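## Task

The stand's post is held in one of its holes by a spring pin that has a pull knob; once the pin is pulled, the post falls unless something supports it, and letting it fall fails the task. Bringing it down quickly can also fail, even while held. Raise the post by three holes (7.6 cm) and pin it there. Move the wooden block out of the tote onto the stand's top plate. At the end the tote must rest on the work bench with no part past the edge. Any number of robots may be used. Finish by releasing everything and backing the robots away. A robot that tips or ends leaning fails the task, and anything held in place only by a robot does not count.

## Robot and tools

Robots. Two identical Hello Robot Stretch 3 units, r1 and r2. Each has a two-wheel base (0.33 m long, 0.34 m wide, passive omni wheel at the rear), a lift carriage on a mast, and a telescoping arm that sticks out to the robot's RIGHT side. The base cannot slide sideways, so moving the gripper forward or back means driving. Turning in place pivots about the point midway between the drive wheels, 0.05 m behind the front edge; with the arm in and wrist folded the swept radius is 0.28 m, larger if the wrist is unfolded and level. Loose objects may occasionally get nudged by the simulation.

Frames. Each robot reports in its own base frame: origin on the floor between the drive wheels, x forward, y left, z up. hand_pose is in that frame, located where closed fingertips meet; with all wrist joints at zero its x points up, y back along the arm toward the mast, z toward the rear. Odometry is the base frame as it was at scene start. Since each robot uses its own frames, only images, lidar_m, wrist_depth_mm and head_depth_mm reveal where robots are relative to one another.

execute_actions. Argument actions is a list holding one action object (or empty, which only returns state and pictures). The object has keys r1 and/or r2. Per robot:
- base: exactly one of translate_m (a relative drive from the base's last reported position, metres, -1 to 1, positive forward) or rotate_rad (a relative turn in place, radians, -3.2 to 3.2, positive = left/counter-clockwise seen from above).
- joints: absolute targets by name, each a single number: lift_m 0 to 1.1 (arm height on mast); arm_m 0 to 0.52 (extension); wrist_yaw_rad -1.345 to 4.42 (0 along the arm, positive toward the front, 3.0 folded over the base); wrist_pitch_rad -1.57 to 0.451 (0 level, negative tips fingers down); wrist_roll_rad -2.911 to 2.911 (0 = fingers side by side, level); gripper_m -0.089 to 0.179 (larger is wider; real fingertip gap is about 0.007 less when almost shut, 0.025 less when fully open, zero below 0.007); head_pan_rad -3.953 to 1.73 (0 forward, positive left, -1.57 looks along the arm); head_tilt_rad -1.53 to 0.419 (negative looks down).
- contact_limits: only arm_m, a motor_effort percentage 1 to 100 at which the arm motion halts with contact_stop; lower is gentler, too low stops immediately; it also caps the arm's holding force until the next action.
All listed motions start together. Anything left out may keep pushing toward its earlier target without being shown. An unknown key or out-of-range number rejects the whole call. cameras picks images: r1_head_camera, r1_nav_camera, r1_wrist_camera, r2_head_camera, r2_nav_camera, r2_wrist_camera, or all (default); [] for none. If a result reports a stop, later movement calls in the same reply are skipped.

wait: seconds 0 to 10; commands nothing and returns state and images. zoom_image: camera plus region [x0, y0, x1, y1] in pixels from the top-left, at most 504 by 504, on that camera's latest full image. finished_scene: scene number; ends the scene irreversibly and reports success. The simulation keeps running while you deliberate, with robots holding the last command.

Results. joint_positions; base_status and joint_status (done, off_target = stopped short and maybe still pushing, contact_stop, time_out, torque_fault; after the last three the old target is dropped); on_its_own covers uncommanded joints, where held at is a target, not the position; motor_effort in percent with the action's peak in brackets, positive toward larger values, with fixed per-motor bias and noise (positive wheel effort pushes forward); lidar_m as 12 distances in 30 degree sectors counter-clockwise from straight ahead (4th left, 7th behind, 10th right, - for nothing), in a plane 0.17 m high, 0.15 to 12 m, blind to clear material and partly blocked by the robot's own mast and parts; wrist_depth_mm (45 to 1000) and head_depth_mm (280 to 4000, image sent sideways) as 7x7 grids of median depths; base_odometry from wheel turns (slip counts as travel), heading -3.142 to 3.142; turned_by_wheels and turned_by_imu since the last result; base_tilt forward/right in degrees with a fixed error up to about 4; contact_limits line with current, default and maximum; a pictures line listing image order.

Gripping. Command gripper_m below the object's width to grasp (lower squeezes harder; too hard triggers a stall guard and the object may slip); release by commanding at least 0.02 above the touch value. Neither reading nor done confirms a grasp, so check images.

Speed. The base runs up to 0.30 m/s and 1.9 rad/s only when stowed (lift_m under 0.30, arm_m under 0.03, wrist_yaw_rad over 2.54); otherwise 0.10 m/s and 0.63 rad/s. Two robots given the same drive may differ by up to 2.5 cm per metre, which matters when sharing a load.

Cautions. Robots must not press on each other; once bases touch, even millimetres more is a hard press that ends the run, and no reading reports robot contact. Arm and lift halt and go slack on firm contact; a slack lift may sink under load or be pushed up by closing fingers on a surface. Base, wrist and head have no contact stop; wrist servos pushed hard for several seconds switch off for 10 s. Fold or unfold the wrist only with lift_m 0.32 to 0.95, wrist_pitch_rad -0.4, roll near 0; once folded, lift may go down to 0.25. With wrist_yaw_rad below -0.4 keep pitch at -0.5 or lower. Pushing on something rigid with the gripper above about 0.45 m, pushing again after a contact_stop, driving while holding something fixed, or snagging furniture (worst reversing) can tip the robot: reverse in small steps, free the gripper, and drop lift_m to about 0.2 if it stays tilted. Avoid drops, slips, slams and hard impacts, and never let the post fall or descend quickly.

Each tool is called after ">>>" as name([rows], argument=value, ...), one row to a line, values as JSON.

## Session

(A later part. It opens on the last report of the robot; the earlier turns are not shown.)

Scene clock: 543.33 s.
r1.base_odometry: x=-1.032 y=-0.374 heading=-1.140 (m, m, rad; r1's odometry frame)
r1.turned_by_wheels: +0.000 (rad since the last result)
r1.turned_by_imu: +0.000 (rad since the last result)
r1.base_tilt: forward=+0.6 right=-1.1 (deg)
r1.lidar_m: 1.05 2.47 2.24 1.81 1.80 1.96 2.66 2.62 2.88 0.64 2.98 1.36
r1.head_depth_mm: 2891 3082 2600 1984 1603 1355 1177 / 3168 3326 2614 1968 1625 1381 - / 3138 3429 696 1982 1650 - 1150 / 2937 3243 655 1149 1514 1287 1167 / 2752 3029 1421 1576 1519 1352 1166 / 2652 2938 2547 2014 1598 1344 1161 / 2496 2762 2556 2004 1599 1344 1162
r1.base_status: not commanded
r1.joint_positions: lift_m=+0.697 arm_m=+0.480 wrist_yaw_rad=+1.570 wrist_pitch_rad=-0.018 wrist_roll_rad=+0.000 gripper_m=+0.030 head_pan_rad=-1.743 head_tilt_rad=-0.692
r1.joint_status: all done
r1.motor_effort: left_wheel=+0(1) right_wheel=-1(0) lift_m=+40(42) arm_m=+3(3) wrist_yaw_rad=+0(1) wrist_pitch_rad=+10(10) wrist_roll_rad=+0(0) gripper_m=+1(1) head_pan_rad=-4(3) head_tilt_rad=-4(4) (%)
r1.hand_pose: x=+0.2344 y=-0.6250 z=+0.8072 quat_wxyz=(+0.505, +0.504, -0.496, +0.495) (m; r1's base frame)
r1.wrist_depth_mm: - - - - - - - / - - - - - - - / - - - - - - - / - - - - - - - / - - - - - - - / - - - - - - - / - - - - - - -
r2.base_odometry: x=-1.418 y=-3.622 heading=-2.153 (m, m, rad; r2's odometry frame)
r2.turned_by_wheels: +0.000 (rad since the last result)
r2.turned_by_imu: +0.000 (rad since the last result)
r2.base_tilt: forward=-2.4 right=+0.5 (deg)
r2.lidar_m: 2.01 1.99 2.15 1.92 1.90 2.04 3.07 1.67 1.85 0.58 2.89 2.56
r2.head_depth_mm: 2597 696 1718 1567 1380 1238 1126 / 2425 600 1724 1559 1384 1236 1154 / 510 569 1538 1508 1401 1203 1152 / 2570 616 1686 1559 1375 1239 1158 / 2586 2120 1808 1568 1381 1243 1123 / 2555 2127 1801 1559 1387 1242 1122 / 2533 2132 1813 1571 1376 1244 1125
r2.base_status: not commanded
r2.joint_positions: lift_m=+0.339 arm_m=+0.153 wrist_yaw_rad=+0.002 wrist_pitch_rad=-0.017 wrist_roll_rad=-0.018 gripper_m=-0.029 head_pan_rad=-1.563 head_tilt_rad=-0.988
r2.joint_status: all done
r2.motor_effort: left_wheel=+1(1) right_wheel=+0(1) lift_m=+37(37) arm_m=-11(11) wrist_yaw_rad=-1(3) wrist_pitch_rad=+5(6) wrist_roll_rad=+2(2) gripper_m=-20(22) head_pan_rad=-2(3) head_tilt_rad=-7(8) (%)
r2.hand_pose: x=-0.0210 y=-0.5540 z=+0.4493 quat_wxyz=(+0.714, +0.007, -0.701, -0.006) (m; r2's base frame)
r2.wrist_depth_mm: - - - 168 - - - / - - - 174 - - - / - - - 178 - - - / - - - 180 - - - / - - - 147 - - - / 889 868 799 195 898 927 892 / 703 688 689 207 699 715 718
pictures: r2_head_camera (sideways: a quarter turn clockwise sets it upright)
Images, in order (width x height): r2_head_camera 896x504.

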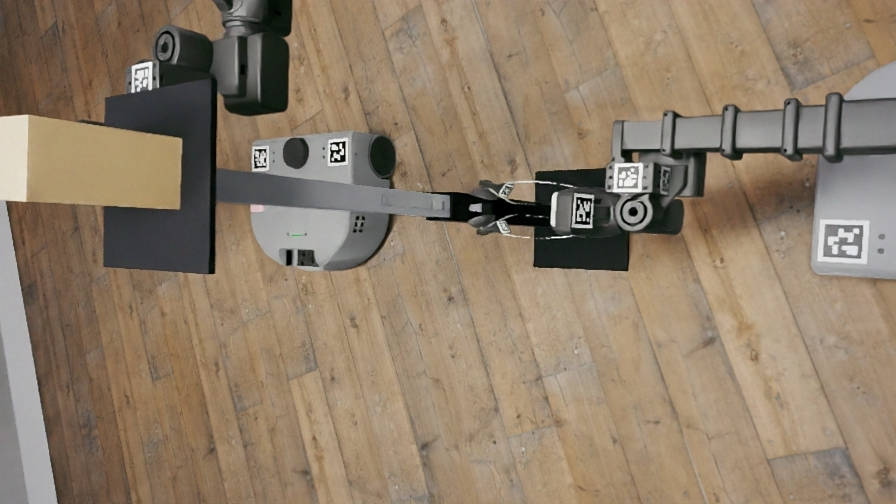

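>>> execute_actions([
  {"r2":{"joints":{"gripper_m":0.06}}},
], cameras=["r2_head_camera","r1_head_camera"])

>>> execute_actions([
  {"r1":{"joints":{"lift_m":0.709}}},
], cameras=["r2_head_camera","r1_head_camera"])

>>> zoom_image(camera="r2_head_camera", region=[350,140,550,290])

Scene clock: 563.33 s.
r1.base_odometry: x=-1.032 y=-0.374 heading=-1.140 (m, m, rad; r1's odometry frame)
r1.turned_by_wheels: +0.000 (rad since the last result)
r1.turned_by_imu: -0.001 (rad since the last result)
r1.base_tilt: forward=+0.6 right=-1.1 (deg)
r1.lidar_m: 1.06 2.47 2.24 1.81 1.79 1.95 2.65 2.63 2.87 0.65 2.98 1.36
r1.head_depth_mm: 2885 3140 2595 1992 1596 1365 1170 / 3140 3295 2549 1985 1625 1380 - / 3131 3470 697 1989 1662 - 1145 / 2949 3255 655 1156 1480 1278 1169 / 2736 3061 1417 1580 1533 1354 1162 / 2651 2933 2551 2047 1610 1342 1166 / 2498 2783 2510 2039 1586 1345 1159
r1.base_status: not commanded
r1.joint_positions: lift_m=+0.697 arm_m=+0.480 wrist_yaw_rad=+1.570 wrist_pitch_rad=-0.018 wrist_roll_rad=+0.000 gripper_m=+0.030 head_pan_rad=-1.743 head_tilt_rad=-0.692
r1.joint_status: not commanded
r1.motor_effort: left_wheel=+0(0) right_wheel=+0(0) lift_m=+39(40) arm_m=+3(4) wrist_yaw_rad=+1(0) wrist_pitch_rad=+10(10) wrist_roll_rad=+0(0) gripper_m=+0(0) head_pan_rad=-4(4) head_tilt_rad=-3(4) (%)
r1.hand_pose: x=+0.2344 y=-0.6250 z=+0.8072 quat_wxyz=(+0.505, +0.504, -0.496, +0.495) (m; r1's base frame)
r1.wrist_depth_mm: - - - - - - - / - - - - - - - / - - - - - - - / - - - - - - - / - - - - - - - / - - - - - - - / - - - - - - -
r2.base_odometry: x=-1.418 y=-3.622 heading=-2.153 (m, m, rad; r2's odometry frame)
r2.turned_by_wheels: +0.000 (rad since the last result)
r2.turned_by_imu: +0.000 (rad since the last result)
r2.base_tilt: forward=-2.3 right=+0.5 (deg)
r2.lidar_m: 2.02 1.99 2.14 1.92 1.90 2.04 3.07 1.68 1.85 0.58 2.88 2.56
r2.head_depth_mm: 2574 696 1723 1567 1385 1241 1125 / 2420 600 1728 1567 1381 1242 1154 / 510 570 1541 1507 1407 1200 1149 / 2584 618 1681 1564 1371 1239 1154 / 2571 2129 1796 1570 1378 1245 1121 / 2603 2131 1805 1565 1383 1240 1129 / 2511 2129 1788 1564 1375 1239 1125
r2.base_status: not commanded
r2.joint_positions: lift_m=+0.339 arm_m=+0.152 wrist_yaw_rad=+0.000 wrist_pitch_rad=-0.017 wrist_roll_rad=-0.018 gripper_m=+0.060 head_pan_rad=-1.563 head_tilt_rad=-0.988
r2.joint_status: all done
r2.motor_effort: left_wheel=+2(1) right_wheel=-1(1) lift_m=+36(37) arm_m=-4(12) wrist_yaw_rad=+1(1) wrist_pitch_rad=+5(5) wrist_roll_rad=+2(1) gripper_m=-1(80) head_pan_rad=-3(2) head_tilt_rad=-7(7) (%)
r2.hand_pose: x=-0.0216 y=-0.5532 z=+0.4494 quat_wxyz=(+0.714, +0.006, -0.701, -0.006) (m; r2's base frame)
r2.wrist_depth_mm: - - - 168 - - - / - - - 176 - - - / - - - 180 - - - / - - - 183 - - - / - - - 183 - - - / 883 872 780 197 812 892 888 / 701 680 695 209 693 693 712
pictures: r1_head_camera (sideways: a quarter turn clockwise sets it upright), r2_head_camera (sideways: a quarter turn clockwise sets it upright)
Images, in order (width x height): r1_head_camera 896x504, r2_head_camera 896x504.

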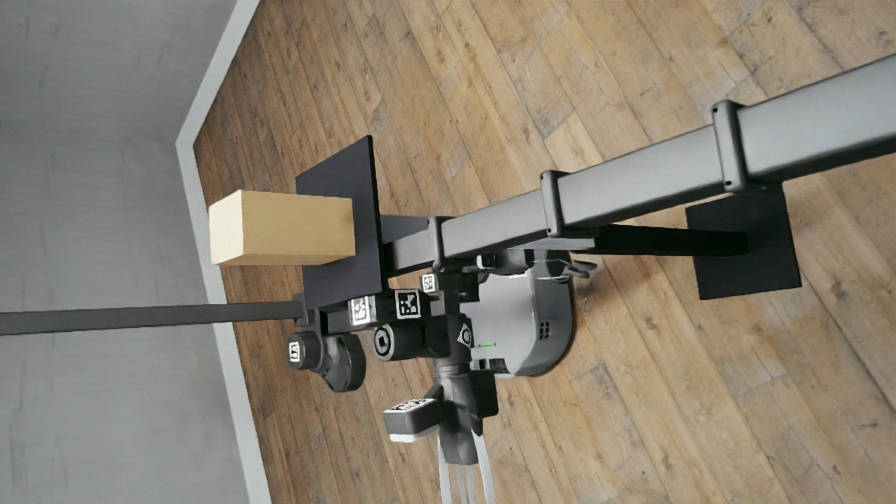

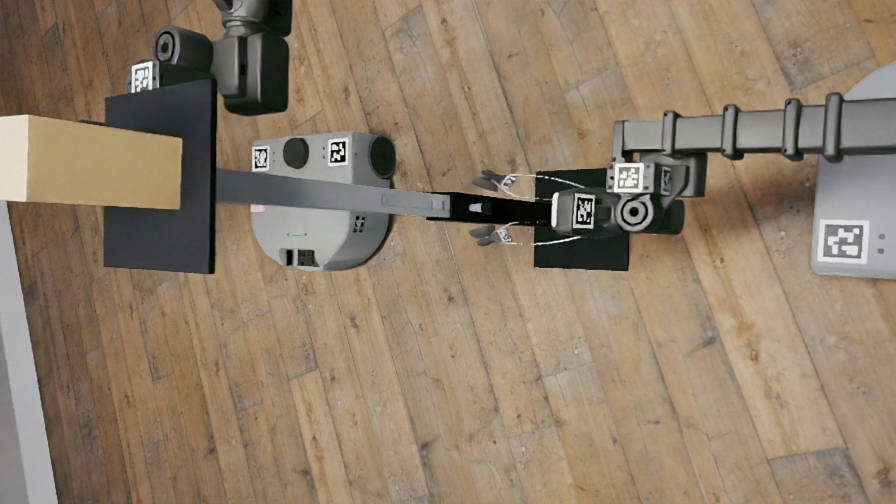

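Scene clock: 564.10 s.
r1.base_odometry: x=-1.032 y=-0.374 heading=-1.140 (m, m, rad; r1's odometry frame)
r1.turned_by_wheels: +0.000 (rad since the last result)
r1.turned_by_imu: +0.000 (rad since the last result)
r1.base_tilt: forward=+0.5 right=-1.1 (deg)
r1.lidar_m: 1.06 2.47 2.24 1.80 1.79 1.96 2.65 2.63 2.87 0.65 2.98 1.35
r1.head_depth_mm: 2857 3090 2585 1988 1613 1355 1176 / 3150 3335 2580 1983 1612 1385 - / 3176 3430 707 1988 1651 - 1160 / 2973 3199 648 1149 1478 1286 1169 / 2751 2976 1406 1601 1520 1346 1164 / 2666 2869 2578 1837 1606 1358 1159 / 2481 2761 2530 2027 1596 1338 1161
r1.base_status: not commanded
r1.joint_positions: lift_m=+0.708 arm_m=+0.480 wrist_yaw_rad=+1.570 wrist_pitch_rad=-0.018 wrist_roll_rad=+0.000 gripper_m=+0.030 head_pan_rad=-1.743 head_tilt_rad=-0.692
r1.joint_status: all done
r1.motor_effort: left_wheel=+0(0) right_wheel=+0(0) lift_m=+43(45) arm_m=+3(3) wrist_yaw_rad=+1(0) wrist_pitch_rad=+10(10) wrist_roll_rad=+0(0) gripper_m=+0(0) head_pan_rad=-5(4) head_tilt_rad=-3(4) (%)
r1.hand_pose: x=+0.2344 y=-0.6250 z=+0.8180 quat_wxyz=(+0.505, +0.504, -0.495, +0.495) (m; r1's base frame)
r1.wrist_depth_mm: - - - - - - - / - - - - - - - / - - - - - - - / - - - - - - - / - - - - - - - / - - - - - - - / - - - - - - -
r2.base_odometry: x=-1.418 y=-3.622 heading=-2.153 (m, m, rad; r2's odometry frame)
r2.turned_by_wheels: +0.000 (rad since the last result)
r2.turned_by_imu: +0.000 (rad since the last result)
r2.base_tilt: forward=-2.3 right=+0.5 (deg)
r2.lidar_m: 2.02 1.99 2.14 1.92 1.90 2.04 3.07 1.68 1.85 0.58 2.89 2.56
r2.head_depth_mm: 2566 647 1764 1567 1385 1236 1124 / 694 606 1756 1569 1384 1241 1151 / 510 567 1543 1503 1400 1203 1152 / 2561 1965 1682 1570 1375 1237 1154 / 2583 2121 1803 1563 1384 1243 1124 / 2587 2129 1810 1568 1378 1236 1125 / 2529 2148 1810 1569 1381 1244 1124
r2.base_status: not commanded
r2.joint_positions: lift_m=+0.339 arm_m=+0.152 wrist_yaw_rad=+0.000 wrist_pitch_rad=-0.017 wrist_roll_rad=-0.018 gripper_m=+0.060 head_pan_rad=-1.563 head_tilt_rad=-0.988
r2.joint_status: not commanded
r2.motor_effort: left_wheel=+1(1) right_wheel=-1(1) lift_m=+37(36) arm_m=-4(4) wrist_yaw_rad=+0(0) wrist_pitch_rad=+5(6) wrist_roll_rad=+2(2) gripper_m=-1(1) head_pan_rad=-2(2) head_tilt_rad=-7(7) (%)
r2.hand_pose: x=-0.0216 y=-0.5532 z=+0.4494 quat_wxyz=(+0.714, +0.006, -0.701, -0.006) (m; r2's base frame)
r2.wrist_depth_mm: - - - 168 - - - / - - - 176 - - - / - - - 180 - - - / - - - 182 - - - / - - - 183 - - - / 859 863 799 197 824 887 896 / 685 701 691 207 708 717 712
pictures: r1_head_camera (sideways: a quarter turn clockwise sets it upright), r2_head_camera (sideways: a quarter turn clockwise sets it upright)
Images, in order (width x height): r1_head_camera 896x504, r2_head_camera 896x504.

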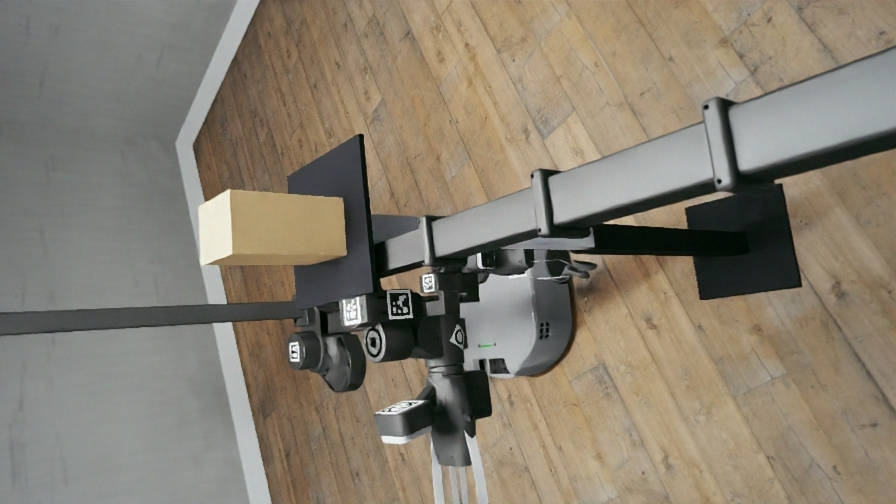

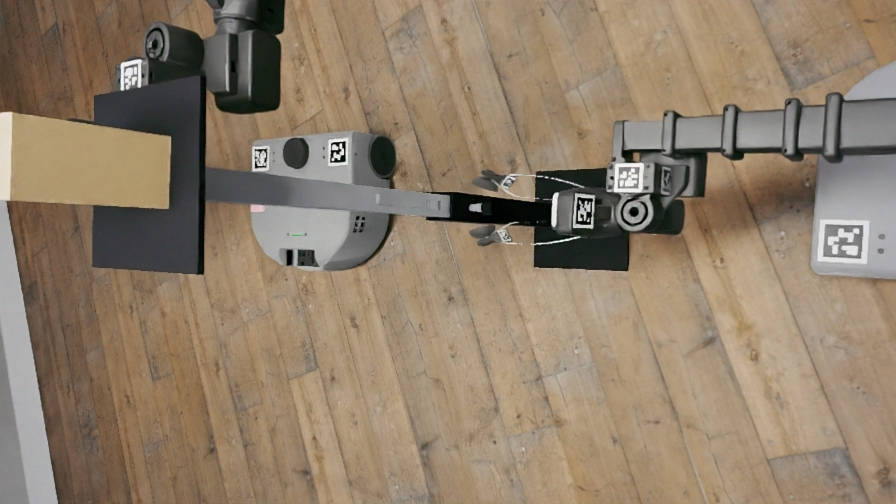

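Region (350, 140, 550, 290) of r2_head_camera's 896x504 image, scaled by 2.520, with more detail than that image has; it fills the top 378 rows of this view, and the rest is white.

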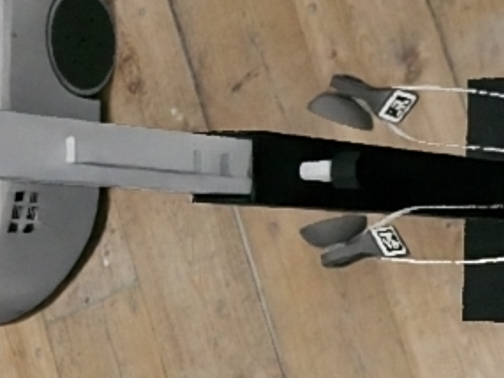

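Shaft ~30px; still out perhaps. Nudge up.

>>> execute_actions([
  {"r1":{"joints":{"lift_m":0.712}}},
], cameras=["r2_head_camera"])

>>> zoom_image(camera="r2_head_camera", region=[350,140,550,290])

Scene clock: 569.07 s.
r1.base_odometry: x=-1.032 y=-0.374 heading=-1.140 (m, m, rad; r1's odometry frame)
r1.turned_by_wheels: +0.000 (rad since the last result)
r1.turned_by_imu: -0.001 (rad since the last result)
r1.base_tilt: forward=+0.5 right=-1.1 (deg)
r1.lidar_m: 1.05 2.47 2.24 1.81 1.80 1.96 2.65 2.63 2.87 0.65 2.98 1.36
r1.head_depth_mm: 2887 3011 2571 1971 1608 1353 1176 / 3168 3311 2583 1980 1603 1386 - / 3171 3469 697 1980 1672 - 1157 / 2996 3205 645 1151 1480 1285 1166 / 2732 3071 1407 1629 1543 1342 1165 / 2641 2950 2543 1831 1595 1350 1162 / 2508 2789 2547 1987 1602 1344 1170
r1.base_status: not commanded
r1.joint_positions: lift_m=+0.711 arm_m=+0.480 wrist_yaw_rad=+1.570 wrist_pitch_rad=-0.018 wrist_roll_rad=+0.000 gripper_m=+0.030 head_pan_rad=-1.743 head_tilt_rad=-0.692
r1.joint_status: all done
r1.motor_effort: left_wheel=-1(0) right_wheel=+1(1) lift_m=+46(46) arm_m=+3(3) wrist_yaw_rad=+1(1) wrist_pitch_rad=+10(10) wrist_roll_rad=+0(0) gripper_m=+0(0) head_pan_rad=-4(4) head_tilt_rad=-4(4) (%)
r1.hand_pose: x=+0.2344 y=-0.6250 z=+0.8207 quat_wxyz=(+0.505, +0.504, -0.495, +0.495) (m; r1's base frame)
r1.wrist_depth_mm: - - - - - - - / - - - - - - - / - - - - - - - / - - - - - - - / - - - - - - - / - - - - - - - / - - - - - - -
r2.base_odometry: x=-1.418 y=-3.622 heading=-2.153 (m, m, rad; r2's odometry frame)
r2.turned_by_wheels: +0.000 (rad since the last result)
r2.turned_by_imu: +0.000 (rad since the last result)
r2.base_tilt: forward=-2.4 right=+0.6 (deg)
r2.lidar_m: 2.02 1.99 2.14 1.92 1.90 2.03 3.07 1.67 1.85 0.58 2.89 2.56
r2.head_depth_mm: 2546 642 1756 1567 1385 1234 1129 / 627 604 1761 1573 1378 1239 1156 / 511 563 1545 1515 1408 1205 1154 / 2572 1990 1683 1565 1379 1238 1157 / 2578 2130 1817 1562 1388 1237 1122 / 2594 2125 1788 1566 1379 1239 1124 / 2514 2113 1804 1568 1378 1246 1126
r2.base_status: not commanded
r2.joint_positions: lift_m=+0.339 arm_m=+0.152 wrist_yaw_rad=+0.000 wrist_pitch_rad=-0.017 wrist_roll_rad=-0.018 gripper_m=+0.060 head_pan_rad=-1.563 head_tilt_rad=-0.988
r2.joint_status: not commanded
r2.motor_effort: left_wheel=+1(1) right_wheel=-1(1) lift_m=+36(37) arm_m=-3(3) wrist_yaw_rad=+0(0) wrist_pitch_rad=+5(5) wrist_roll_rad=+1(2) gripper_m=-1(1) head_pan_rad=-3(2) head_tilt_rad=-7(7) (%)
r2.hand_pose: x=-0.0216 y=-0.5532 z=+0.4494 quat_wxyz=(+0.714, +0.006, -0.701, -0.006) (m; r2's base frame)
r2.wrist_depth_mm: - - - 168 - - - / - - - 176 - - - / - - - 179 - - - / - - - 181 - - - / - - - 185 - - - / 900 881 796 196 812 883 892 / 697 692 712 208 695 700 707
pictures: r2_head_camera (sideways: a quarter turn clockwise sets it upright)
Images, in order (width x height): r2_head_camera 896x504.

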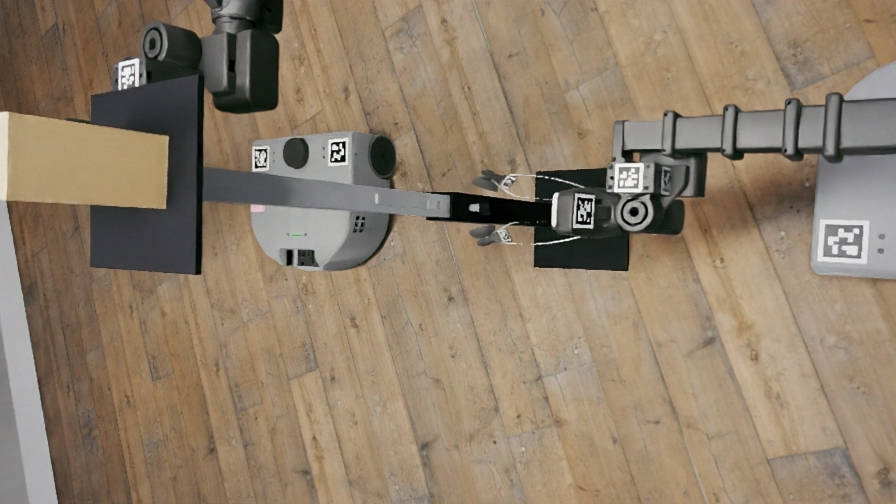

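Region (350, 140, 550, 290) of r2_head_camera's 896x504 image, scaled by 2.520, with more detail than that image has; it fills the top 378 rows of this view, and the rest is white.

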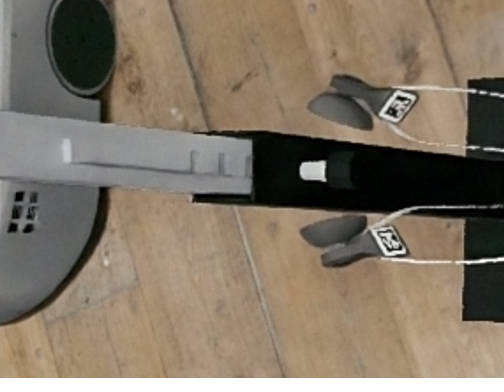

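Pin is in.

>>> execute_actions([
  {"r1":{"joints":{"lift_m":0.700}},"r2":{"joints":{"arm_m":0}}},
], cameras=["r2_head_camera"])

Scene clock: 575.17 s.
r1.base_odometry: x=-1.032 y=-0.374 heading=-1.140 (m, m, rad; r1's odometry frame)
r1.turned_by_wheels: +0.000 (rad since the last result)
r1.turned_by_imu: -0.001 (rad since the last result)
r1.base_tilt: forward=+0.5 right=-1.1 (deg)
r1.lidar_m: 1.06 2.46 2.23 1.81 1.79 1.96 2.65 2.62 2.87 0.65 2.98 1.36
r1.head_depth_mm: 2830 3048 2580 2000 1609 1363 1174 / 3155 3313 2572 1965 1609 1383 - / 3138 3452 705 1961 1659 - 1149 / 2979 3202 650 1264 1523 1283 1166 / 2724 3046 1402 1629 1519 1351 1167 / 2636 2924 2554 1960 1604 1350 1170 / 2506 2786 2564 2029 1590 1349 1164
r1.base_status: not commanded
r1.joint_positions: lift_m=+0.701 arm_m=+0.480 wrist_yaw_rad=+1.570 wrist_pitch_rad=-0.019 wrist_roll_rad=+0.000 gripper_m=+0.030 head_pan_rad=-1.743 head_tilt_rad=-0.692
r1.joint_status: all done
r1.motor_effort: left_wheel=+1(1) right_wheel=-2(3) lift_m=+14(41) arm_m=+3(4) wrist_yaw_rad=+1(0) wrist_pitch_rad=+11(12) wrist_roll_rad=+0(0) gripper_m=+0(0) head_pan_rad=-4(4) head_tilt_rad=-4(4) (%)
r1.hand_pose: x=+0.2344 y=-0.6250 z=+0.8102 quat_wxyz=(+0.505, +0.504, -0.495, +0.495) (m; r1's base frame)
r1.wrist_depth_mm: - - - - - - - / - - - - - - - / - - - - - - - / - - - - - - - / - - - - - - - / - - - - - - - / - - - - - - -
r2.base_odometry: x=-1.418 y=-3.622 heading=-2.153 (m, m, rad; r2's odometry frame)
r2.turned_by_wheels: +0.000 (rad since the last result)
r2.turned_by_imu: +0.000 (rad since the last result)
r2.base_tilt: forward=-2.4 right=+0.6 (deg)
r2.lidar_m: 2.02 2.00 2.15 1.92 1.90 2.04 3.05 1.68 1.85 0.57 2.89 2.56
r2.head_depth_mm: 2568 656 1722 1562 1382 1236 1126 / 2370 606 1734 1567 1376 1237 - / 510 567 1534 1508 1368 1262 - / 2596 1987 1691 1568 1348 1241 1153 / 2581 2121 1801 1567 1381 1244 1124 / 2586 2122 1807 1574 1384 1245 1127 / 2547 2125 1799 1561 1384 1245 1125
r2.base_status: not commanded
r2.joint_positions: lift_m=+0.339 arm_m=+0.000 wrist_yaw_rad=+0.000 wrist_pitch_rad=-0.017 wrist_roll_rad=-0.018 gripper_m=+0.060 head_pan_rad=-1.563 head_tilt_rad=-0.988
r2.joint_status: all done
r2.motor_effort: left_wheel=+1(1) right_wheel=-1(1) lift_m=+36(36) arm_m=-3(3) wrist_yaw_rad=+0(1) wrist_pitch_rad=+6(5) wrist_roll_rad=+1(1) gripper_m=-1(0) head_pan_rad=-2(3) head_tilt_rad=-7(8) (%)
r2.hand_pose: x=-0.0216 y=-0.4012 z=+0.4493 quat_wxyz=(+0.714, +0.006, -0.701, -0.007) (m; r2's base frame)
r2.wrist_depth_mm: - - - - - - - / - - - - - - - / - - - - - - - / - - - - - - - / - - - 875 - - - / 882 886 847 814 846 891 923 / 710 700 694 657 694 729 712
pictures: r2_head_camera (sideways: a quarter turn clockwise sets it upright)
Images, in order (width x height): r2_head_camera 896x504.

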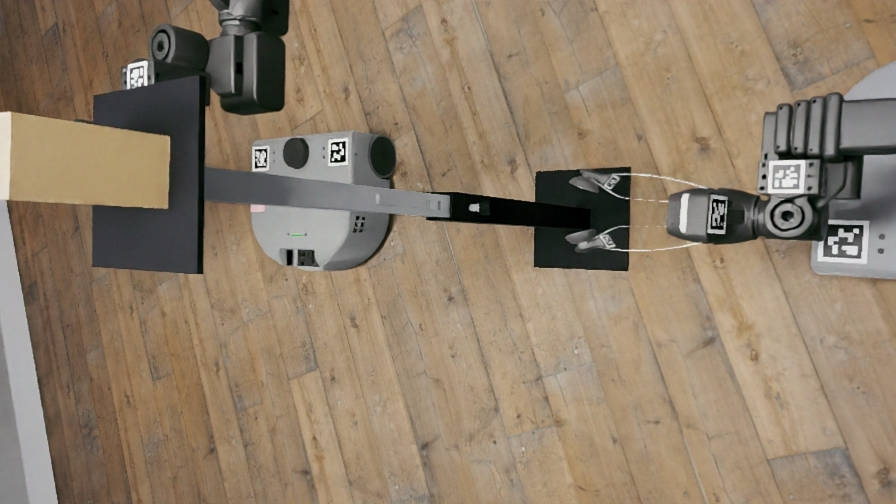

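The plate stays.

>>> execute_actions([
  {"r1":{"joints":{"lift_m":0.65}},"r2":{"joints":{"wrist_yaw_rad":1.57}}},
], cameras=[])

>>> execute_actions([
  {"r1":{"joints":{"arm_m":0}}},
], cameras=["r2_head_camera","r1_head_camera","r1_nav_camera","r2_nav_camera"])

Scene clock: 583.33 s.
r1.base_odometry: x=-1.032 y=-0.374 heading=-1.140 (m, m, rad; r1's odometry frame)
r1.turned_by_wheels: +0.000 (rad since the last result)
r1.turned_by_imu: -0.001 (rad since the last result)
r1.base_tilt: forward=+0.5 right=-1.2 (deg)
r1.lidar_m: 1.06 2.47 2.24 1.80 1.79 1.96 2.65 2.63 2.88 0.65 2.98 1.36
r1.head_depth_mm: 2828 3091 2608 1984 1614 1355 1179 / 3135 3310 2571 1986 1601 1350 1193 / 3167 3433 708 1897 1651 - 1141 / 2981 3196 648 778 1523 1274 1162 / 2717 3014 1406 1591 1519 1347 1169 / 2644 2966 2547 2108 1605 1343 1176 / 2493 2756 2562 2038 1592 1353 1166
r1.base_status: not commanded
r1.joint_positions: lift_m=+0.651 arm_m=+0.480 wrist_yaw_rad=+1.570 wrist_pitch_rad=-0.019 wrist_roll_rad=+0.000 gripper_m=+0.030 head_pan_rad=-1.743 head_tilt_rad=-0.692
r1.joint_status: all done
r1.motor_effort: left_wheel=+2(2) right_wheel=-2(2) lift_m=+15(15) arm_m=+3(3) wrist_yaw_rad=+0(1) wrist_pitch_rad=+11(11) wrist_roll_rad=+0(0) gripper_m=+0(0) head_pan_rad=-4(5) head_tilt_rad=-4(4) (%)
r1.hand_pose: x=+0.2344 y=-0.6250 z=+0.7602 quat_wxyz=(+0.505, +0.504, -0.495, +0.495) (m; r1's base frame)
r1.wrist_depth_mm: - - - - - - - / - - - - - - - / - - - - - - - / - - - - - - - / - - - - - - - / - - - - - - - / - - - - - - -
r2.base_odometry: x=-1.418 y=-3.622 heading=-2.153 (m, m, rad; r2's odometry frame)
r2.turned_by_wheels: +0.000 (rad since the last result)
r2.turned_by_imu: +0.000 (rad since the last result)
r2.base_tilt: forward=-2.4 right=+0.5 (deg)
r2.lidar_m: 2.02 1.99 2.15 1.91 1.91 2.04 3.06 1.68 1.85 0.58 2.89 2.56
r2.head_depth_mm: 2574 2124 777 1567 1387 1244 1121 / 2438 651 1622 1562 1375 1241 - / 512 567 1554 1510 1366 1263 - / 2566 1965 1681 1561 1354 1238 - / 2558 2122 1802 1565 1388 1236 1108 / 2585 2120 1817 1562 1389 1239 1123 / 2537 2116 1799 1565 1383 1245 1124
r2.base_status: not commanded
r2.joint_positions: lift_m=+0.339 arm_m=+0.000 wrist_yaw_rad=+1.567 wrist_pitch_rad=-0.017 wrist_roll_rad=-0.018 gripper_m=+0.060 head_pan_rad=-1.563 head_tilt_rad=-0.988
r2.joint_status: all done
r2.motor_effort: left_wheel=+1(2) right_wheel=-1(1) lift_m=+37(37) arm_m=-3(3) wrist_yaw_rad=+2(2) wrist_pitch_rad=+5(5) wrist_roll_rad=+2(1) gripper_m=+0(1) head_pan_rad=-2(3) head_tilt_rad=-7(7) (%)
r2.hand_pose: x=+0.2344 y=-0.1464 z=+0.4493 quat_wxyz=(+0.510, +0.499, -0.492, +0.499) (m; r2's base frame)
r2.wrist_depth_mm: - - - - - - - / - - - - - - - / - - - - - - - / - - - - - - - / - - - - - - - / 857 868 835 879 845 882 904 / 717 691 679 700 713 692 705
pictures: none
No camera images: the call's "cameras" was empty. Leave "cameras" out to get every camera's image.

Scene clock: 588.03 s.
r1.base_odometry: x=-1.032 y=-0.374 heading=-1.140 (m, m, rad; r1's odometry frame)
r1.turned_by_wheels: +0.000 (rad since the last result)
r1.turned_by_imu: -0.001 (rad since the last result)
r1.base_tilt: forward=+0.5 right=-1.2 (deg)
r1.lidar_m: 1.06 2.47 2.24 1.81 1.80 1.97 2.66 2.63 2.87 0.65 2.98 1.36
r1.head_depth_mm: 2895 3083 2556 1989 1617 1358 1171 / 3162 3277 2598 1999 1605 1347 1196 / 3183 3400 708 1911 1619 1356 1194 / 2993 3163 650 1270 1521 1292 1214 / 2727 3052 1404 1654 1524 1345 1166 / 2658 2928 2548 1978 1595 1347 1166 / 2492 2794 2545 1956 1587 1340 1161
r1.base_status: not commanded
r1.joint_positions: lift_m=+0.651 arm_m=+0.003 wrist_yaw_rad=+1.570 wrist_pitch_rad=-0.019 wrist_roll_rad=+0.000 gripper_m=+0.030 head_pan_rad=-1.743 head_tilt_rad=-0.692
r1.joint_status: all done
joint sent to its limit — the command would take r1.arm_m past its lower limit, so that joint was sent only as far as its limit.
r1.motor_effort: left_wheel=+1(1) right_wheel=-2(2) lift_m=+15(15) arm_m=-4(3) wrist_yaw_rad=+0(0) wrist_pitch_rad=+10(11) wrist_roll_rad=+0(0) gripper_m=+0(0) head_pan_rad=-4(4) head_tilt_rad=-4(3) (%)
r1.hand_pose: x=+0.2344 y=-0.1485 z=+0.7602 quat_wxyz=(+0.505, +0.505, -0.495, +0.495) (m; r1's base frame)
r1.wrist_depth_mm: - - - - - - - / - - - - - - - / - - - - - - - / - - - - - - - / - - - - - - - / - - - - - - - / - - - - - - -
r2.base_odometry: x=-1.418 y=-3.622 heading=-2.153 (m, m, rad; r2's odometry frame)
r2.turned_by_wheels: +0.000 (rad since the last result)
r2.turned_by_imu: +0.000 (rad since the last result)
r2.base_tilt: forward=-2.4 right=+0.6 (deg)
r2.lidar_m: 2.02 1.99 2.14 1.92 1.91 2.04 3.07 1.68 1.85 0.58 2.89 2.56
r2.head_depth_mm: 2366 2125 1803 1567 1381 1239 1118 / 956 1957 1793 1573 1386 1240 - / 511 568 1539 1503 1366 1256 - / 2600 1974 1685 1558 1345 1241 - / 2586 2118 1801 1573 1381 1237 1112 / 2587 2124 1808 1573 1380 1241 1125 / 2519 2132 1802 1561 1384 1248 1121
r2.base_status: not commanded
r2.joint_positions: lift_m=+0.339 arm_m=+0.000 wrist_yaw_rad=+1.567 wrist_pitch_rad=-0.017 wrist_roll_rad=-0.018 gripper_m=+0.060 head_pan_rad=-1.563 head_tilt_rad=-0.988
r2.joint_status: not commanded
r2.motor_effort: left_wheel=+1(1) right_wheel=-1(1) lift_m=+37(36) arm_m=-3(3) wrist_yaw_rad=+2(2) wrist_pitch_rad=+5(6) wrist_roll_rad=+2(1) gripper_m=-1(1) head_pan_rad=-3(2) head_tilt_rad=-7(7) (%)
r2.hand_pose: x=+0.2344 y=-0.1464 z=+0.4493 quat_wxyz=(+0.510, +0.499, -0.492, +0.499) (m; r2's base frame)
r2.wrist_depth_mm: - - - - - - - / - - - - - - - / - - - - - - - / - - - - - - - / - - - - - - - / 856 894 853 883 878 881 889 / 712 698 698 705 710 701 687
pictures: r1_head_camera (sideways: a quarter turn clockwise sets it upright), r1_nav_camera (sideways: a quarter turn counterclockwise sets it upright), r2_head_camera (sideways: a quarter turn clockwise sets it upright), r2_nav_camera (sideways: a quarter turn counterclockwise sets it upright)
Images, in order (width x height): r1_head_camera 896x504, r1_nav_camera 672x504, r2_head_camera 896x504, r2_nav_camera 672x504.

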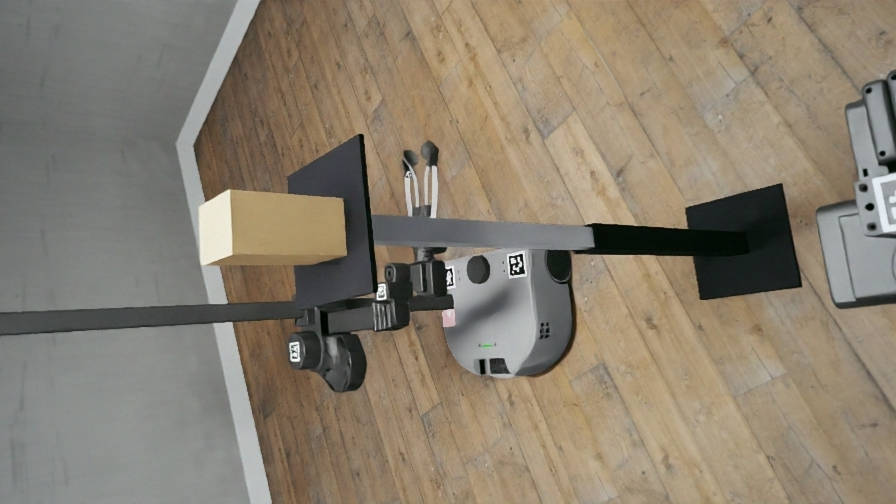

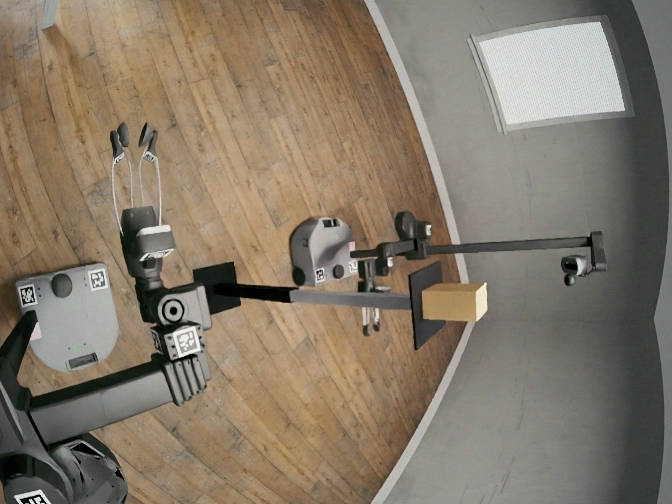

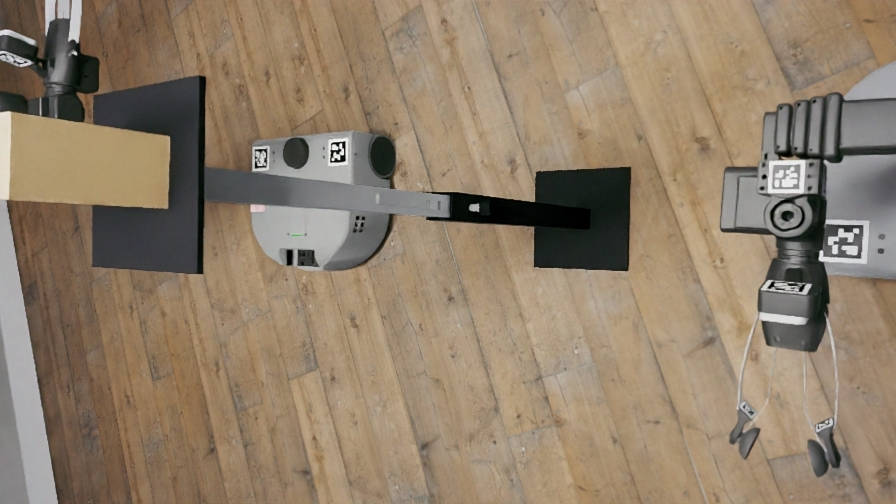

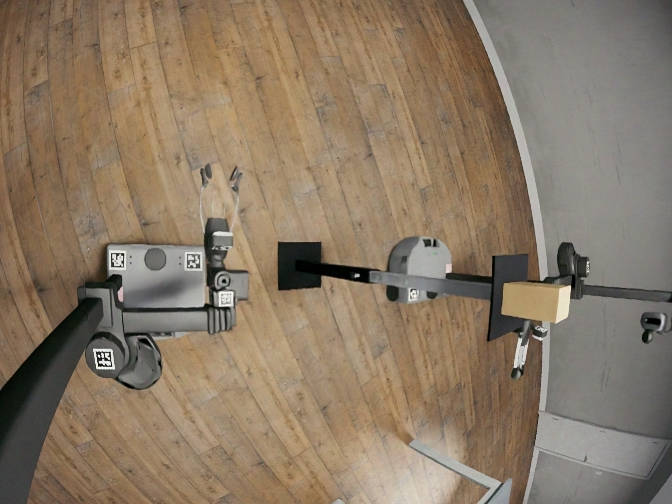

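Quick check of the tote.

>>> execute_actions([
  {"r1":{"joints":{"head_pan_rad":-0.1,"head_tilt_rad":-0.5}}},
], cameras=["r1_head_camera","r1_nav_camera"])

Scene clock: 596.13 s.
r1.base_odometry: x=-1.032 y=-0.374 heading=-1.140 (m, m, rad; r1's odometry frame)
r1.turned_by_wheels: +0.000 (rad since the last result)
r1.turned_by_imu: -0.001 (rad since the last result)
r1.base_tilt: forward=+0.5 right=-1.2 (deg)
r1.lidar_m: 1.06 2.47 2.24 1.80 1.79 1.96 2.66 2.63 2.87 0.65 2.98 1.36
r1.head_depth_mm: 3412 3593 3675 2602 1947 1540 1273 / 3787 - - 2265 1868 1542 1282 / - - - 2388 1842 1546 1273 / - - 1660 2048 1921 1538 1274 / - - 1652 1271 1926 1537 1282 / - - 1602 1163 1336 1445 1281 / - - 1633 2417 1918 1534 1274
r1.base_status: not commanded
r1.joint_positions: lift_m=+0.651 arm_m=+0.003 wrist_yaw_rad=+1.570 wrist_pitch_rad=-0.019 wrist_roll_rad=+0.000 gripper_m=+0.030 head_pan_rad=-0.107 head_tilt_rad=-0.507
r1.joint_status: all done
r1.motor_effort: left_wheel=+1(1) right_wheel=-2(2) lift_m=+15(15) arm_m=-4(4) wrist_yaw_rad=+0(0) wrist_pitch_rad=+11(11) wrist_roll_rad=+0(0) gripper_m=+0(0) head_pan_rad=+5(59) head_tilt_rad=+3(22) (%)
r1.hand_pose: x=+0.2344 y=-0.1485 z=+0.7602 quat_wxyz=(+0.505, +0.505, -0.495, +0.495) (m; r1's base frame)
r1.wrist_depth_mm: - - - - - - - / - - - - - - - / - - - - - - - / - - - - - - - / - - - - - - - / - - - - - - - / - - - - - - -
r2.base_odometry: x=-1.418 y=-3.622 heading=-2.153 (m, m, rad; r2's odometry frame)
r2.turned_by_wheels: +0.000 (rad since the last result)
r2.turned_by_imu: +0.000 (rad since the last result)
r2.base_tilt: forward=-2.3 right=+0.5 (deg)
r2.lidar_m: 2.01 1.99 2.14 1.92 1.90 2.04 3.08 1.68 1.85 0.58 2.89 2.57
r2.head_depth_mm: 2356 2126 1811 1565 1384 1240 1125 / 958 1958 1795 1563 1385 1239 - / 512 567 1541 1502 1359 1252 - / 2585 1968 1691 1572 1354 1238 - / 2578 2135 1806 1571 1392 1243 1112 / 2622 2127 1805 1570 1385 1234 1125 / 2519 2118 1797 1568 1378 1241 1121
r2.base_status: not commanded
r2.joint_positions: lift_m=+0.339 arm_m=+0.000 wrist_yaw_rad=+1.567 wrist_pitch_rad=-0.017 wrist_roll_rad=-0.018 gripper_m=+0.060 head_pan_rad=-1.563 head_tilt_rad=-0.988
r2.joint_status: not commanded
r2.motor_effort: left_wheel=+1(1) right_wheel=-1(1) lift_m=+37(36) arm_m=-3(3) wrist_yaw_rad=+2(3) wrist_pitch_rad=+5(6) wrist_roll_rad=+2(2) gripper_m=+0(1) head_pan_rad=-2(2) head_tilt_rad=-7(7) (%)
r2.hand_pose: x=+0.2344 y=-0.1464 z=+0.4493 quat_wxyz=(+0.510, +0.499, -0.492, +0.499) (m; r2's base frame)
r2.wrist_depth_mm: - - - - - - - / - - - - - - - / - - - - - - - / - - - - - - - / - - - - - - - / 884 863 842 889 830 905 910 / 706 693 684 707 709 719 704
pictures: r1_head_camera (sideways: a quarter turn clockwise sets it upright), r1_nav_camera (sideways: a quarter turn counterclockwise sets it upright)
Images, in order (width x height): r1_head_camera 896x504, r1_nav_camera 672x504.

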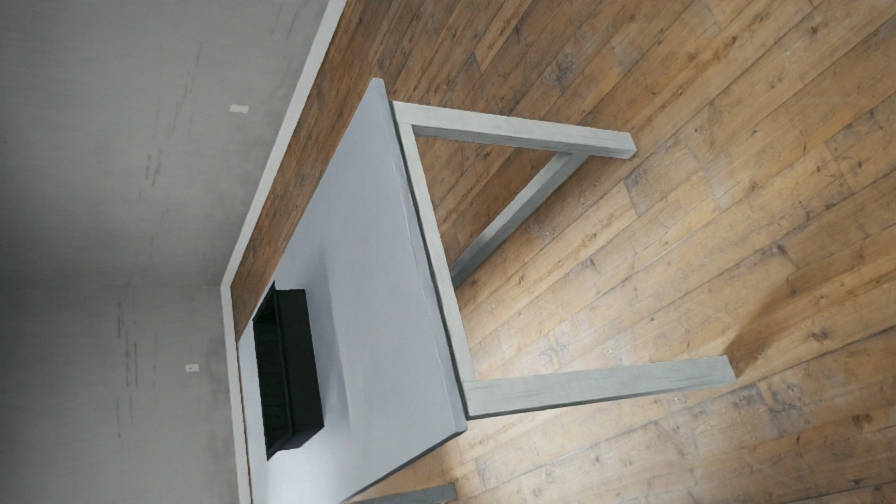

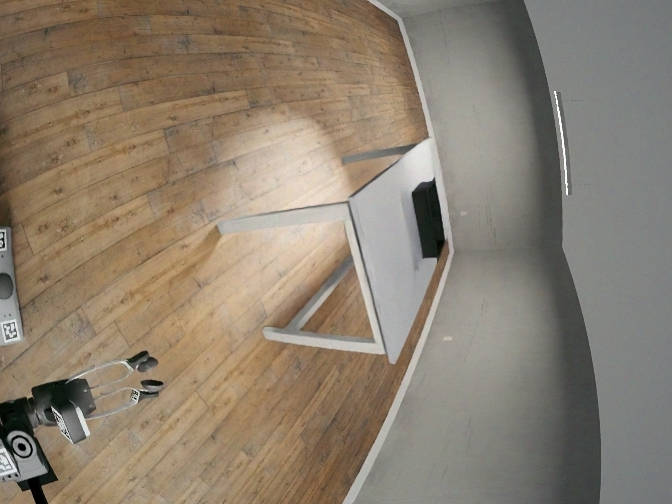

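>>> finished_scene(scene=2)

The scene is finished: the task was done.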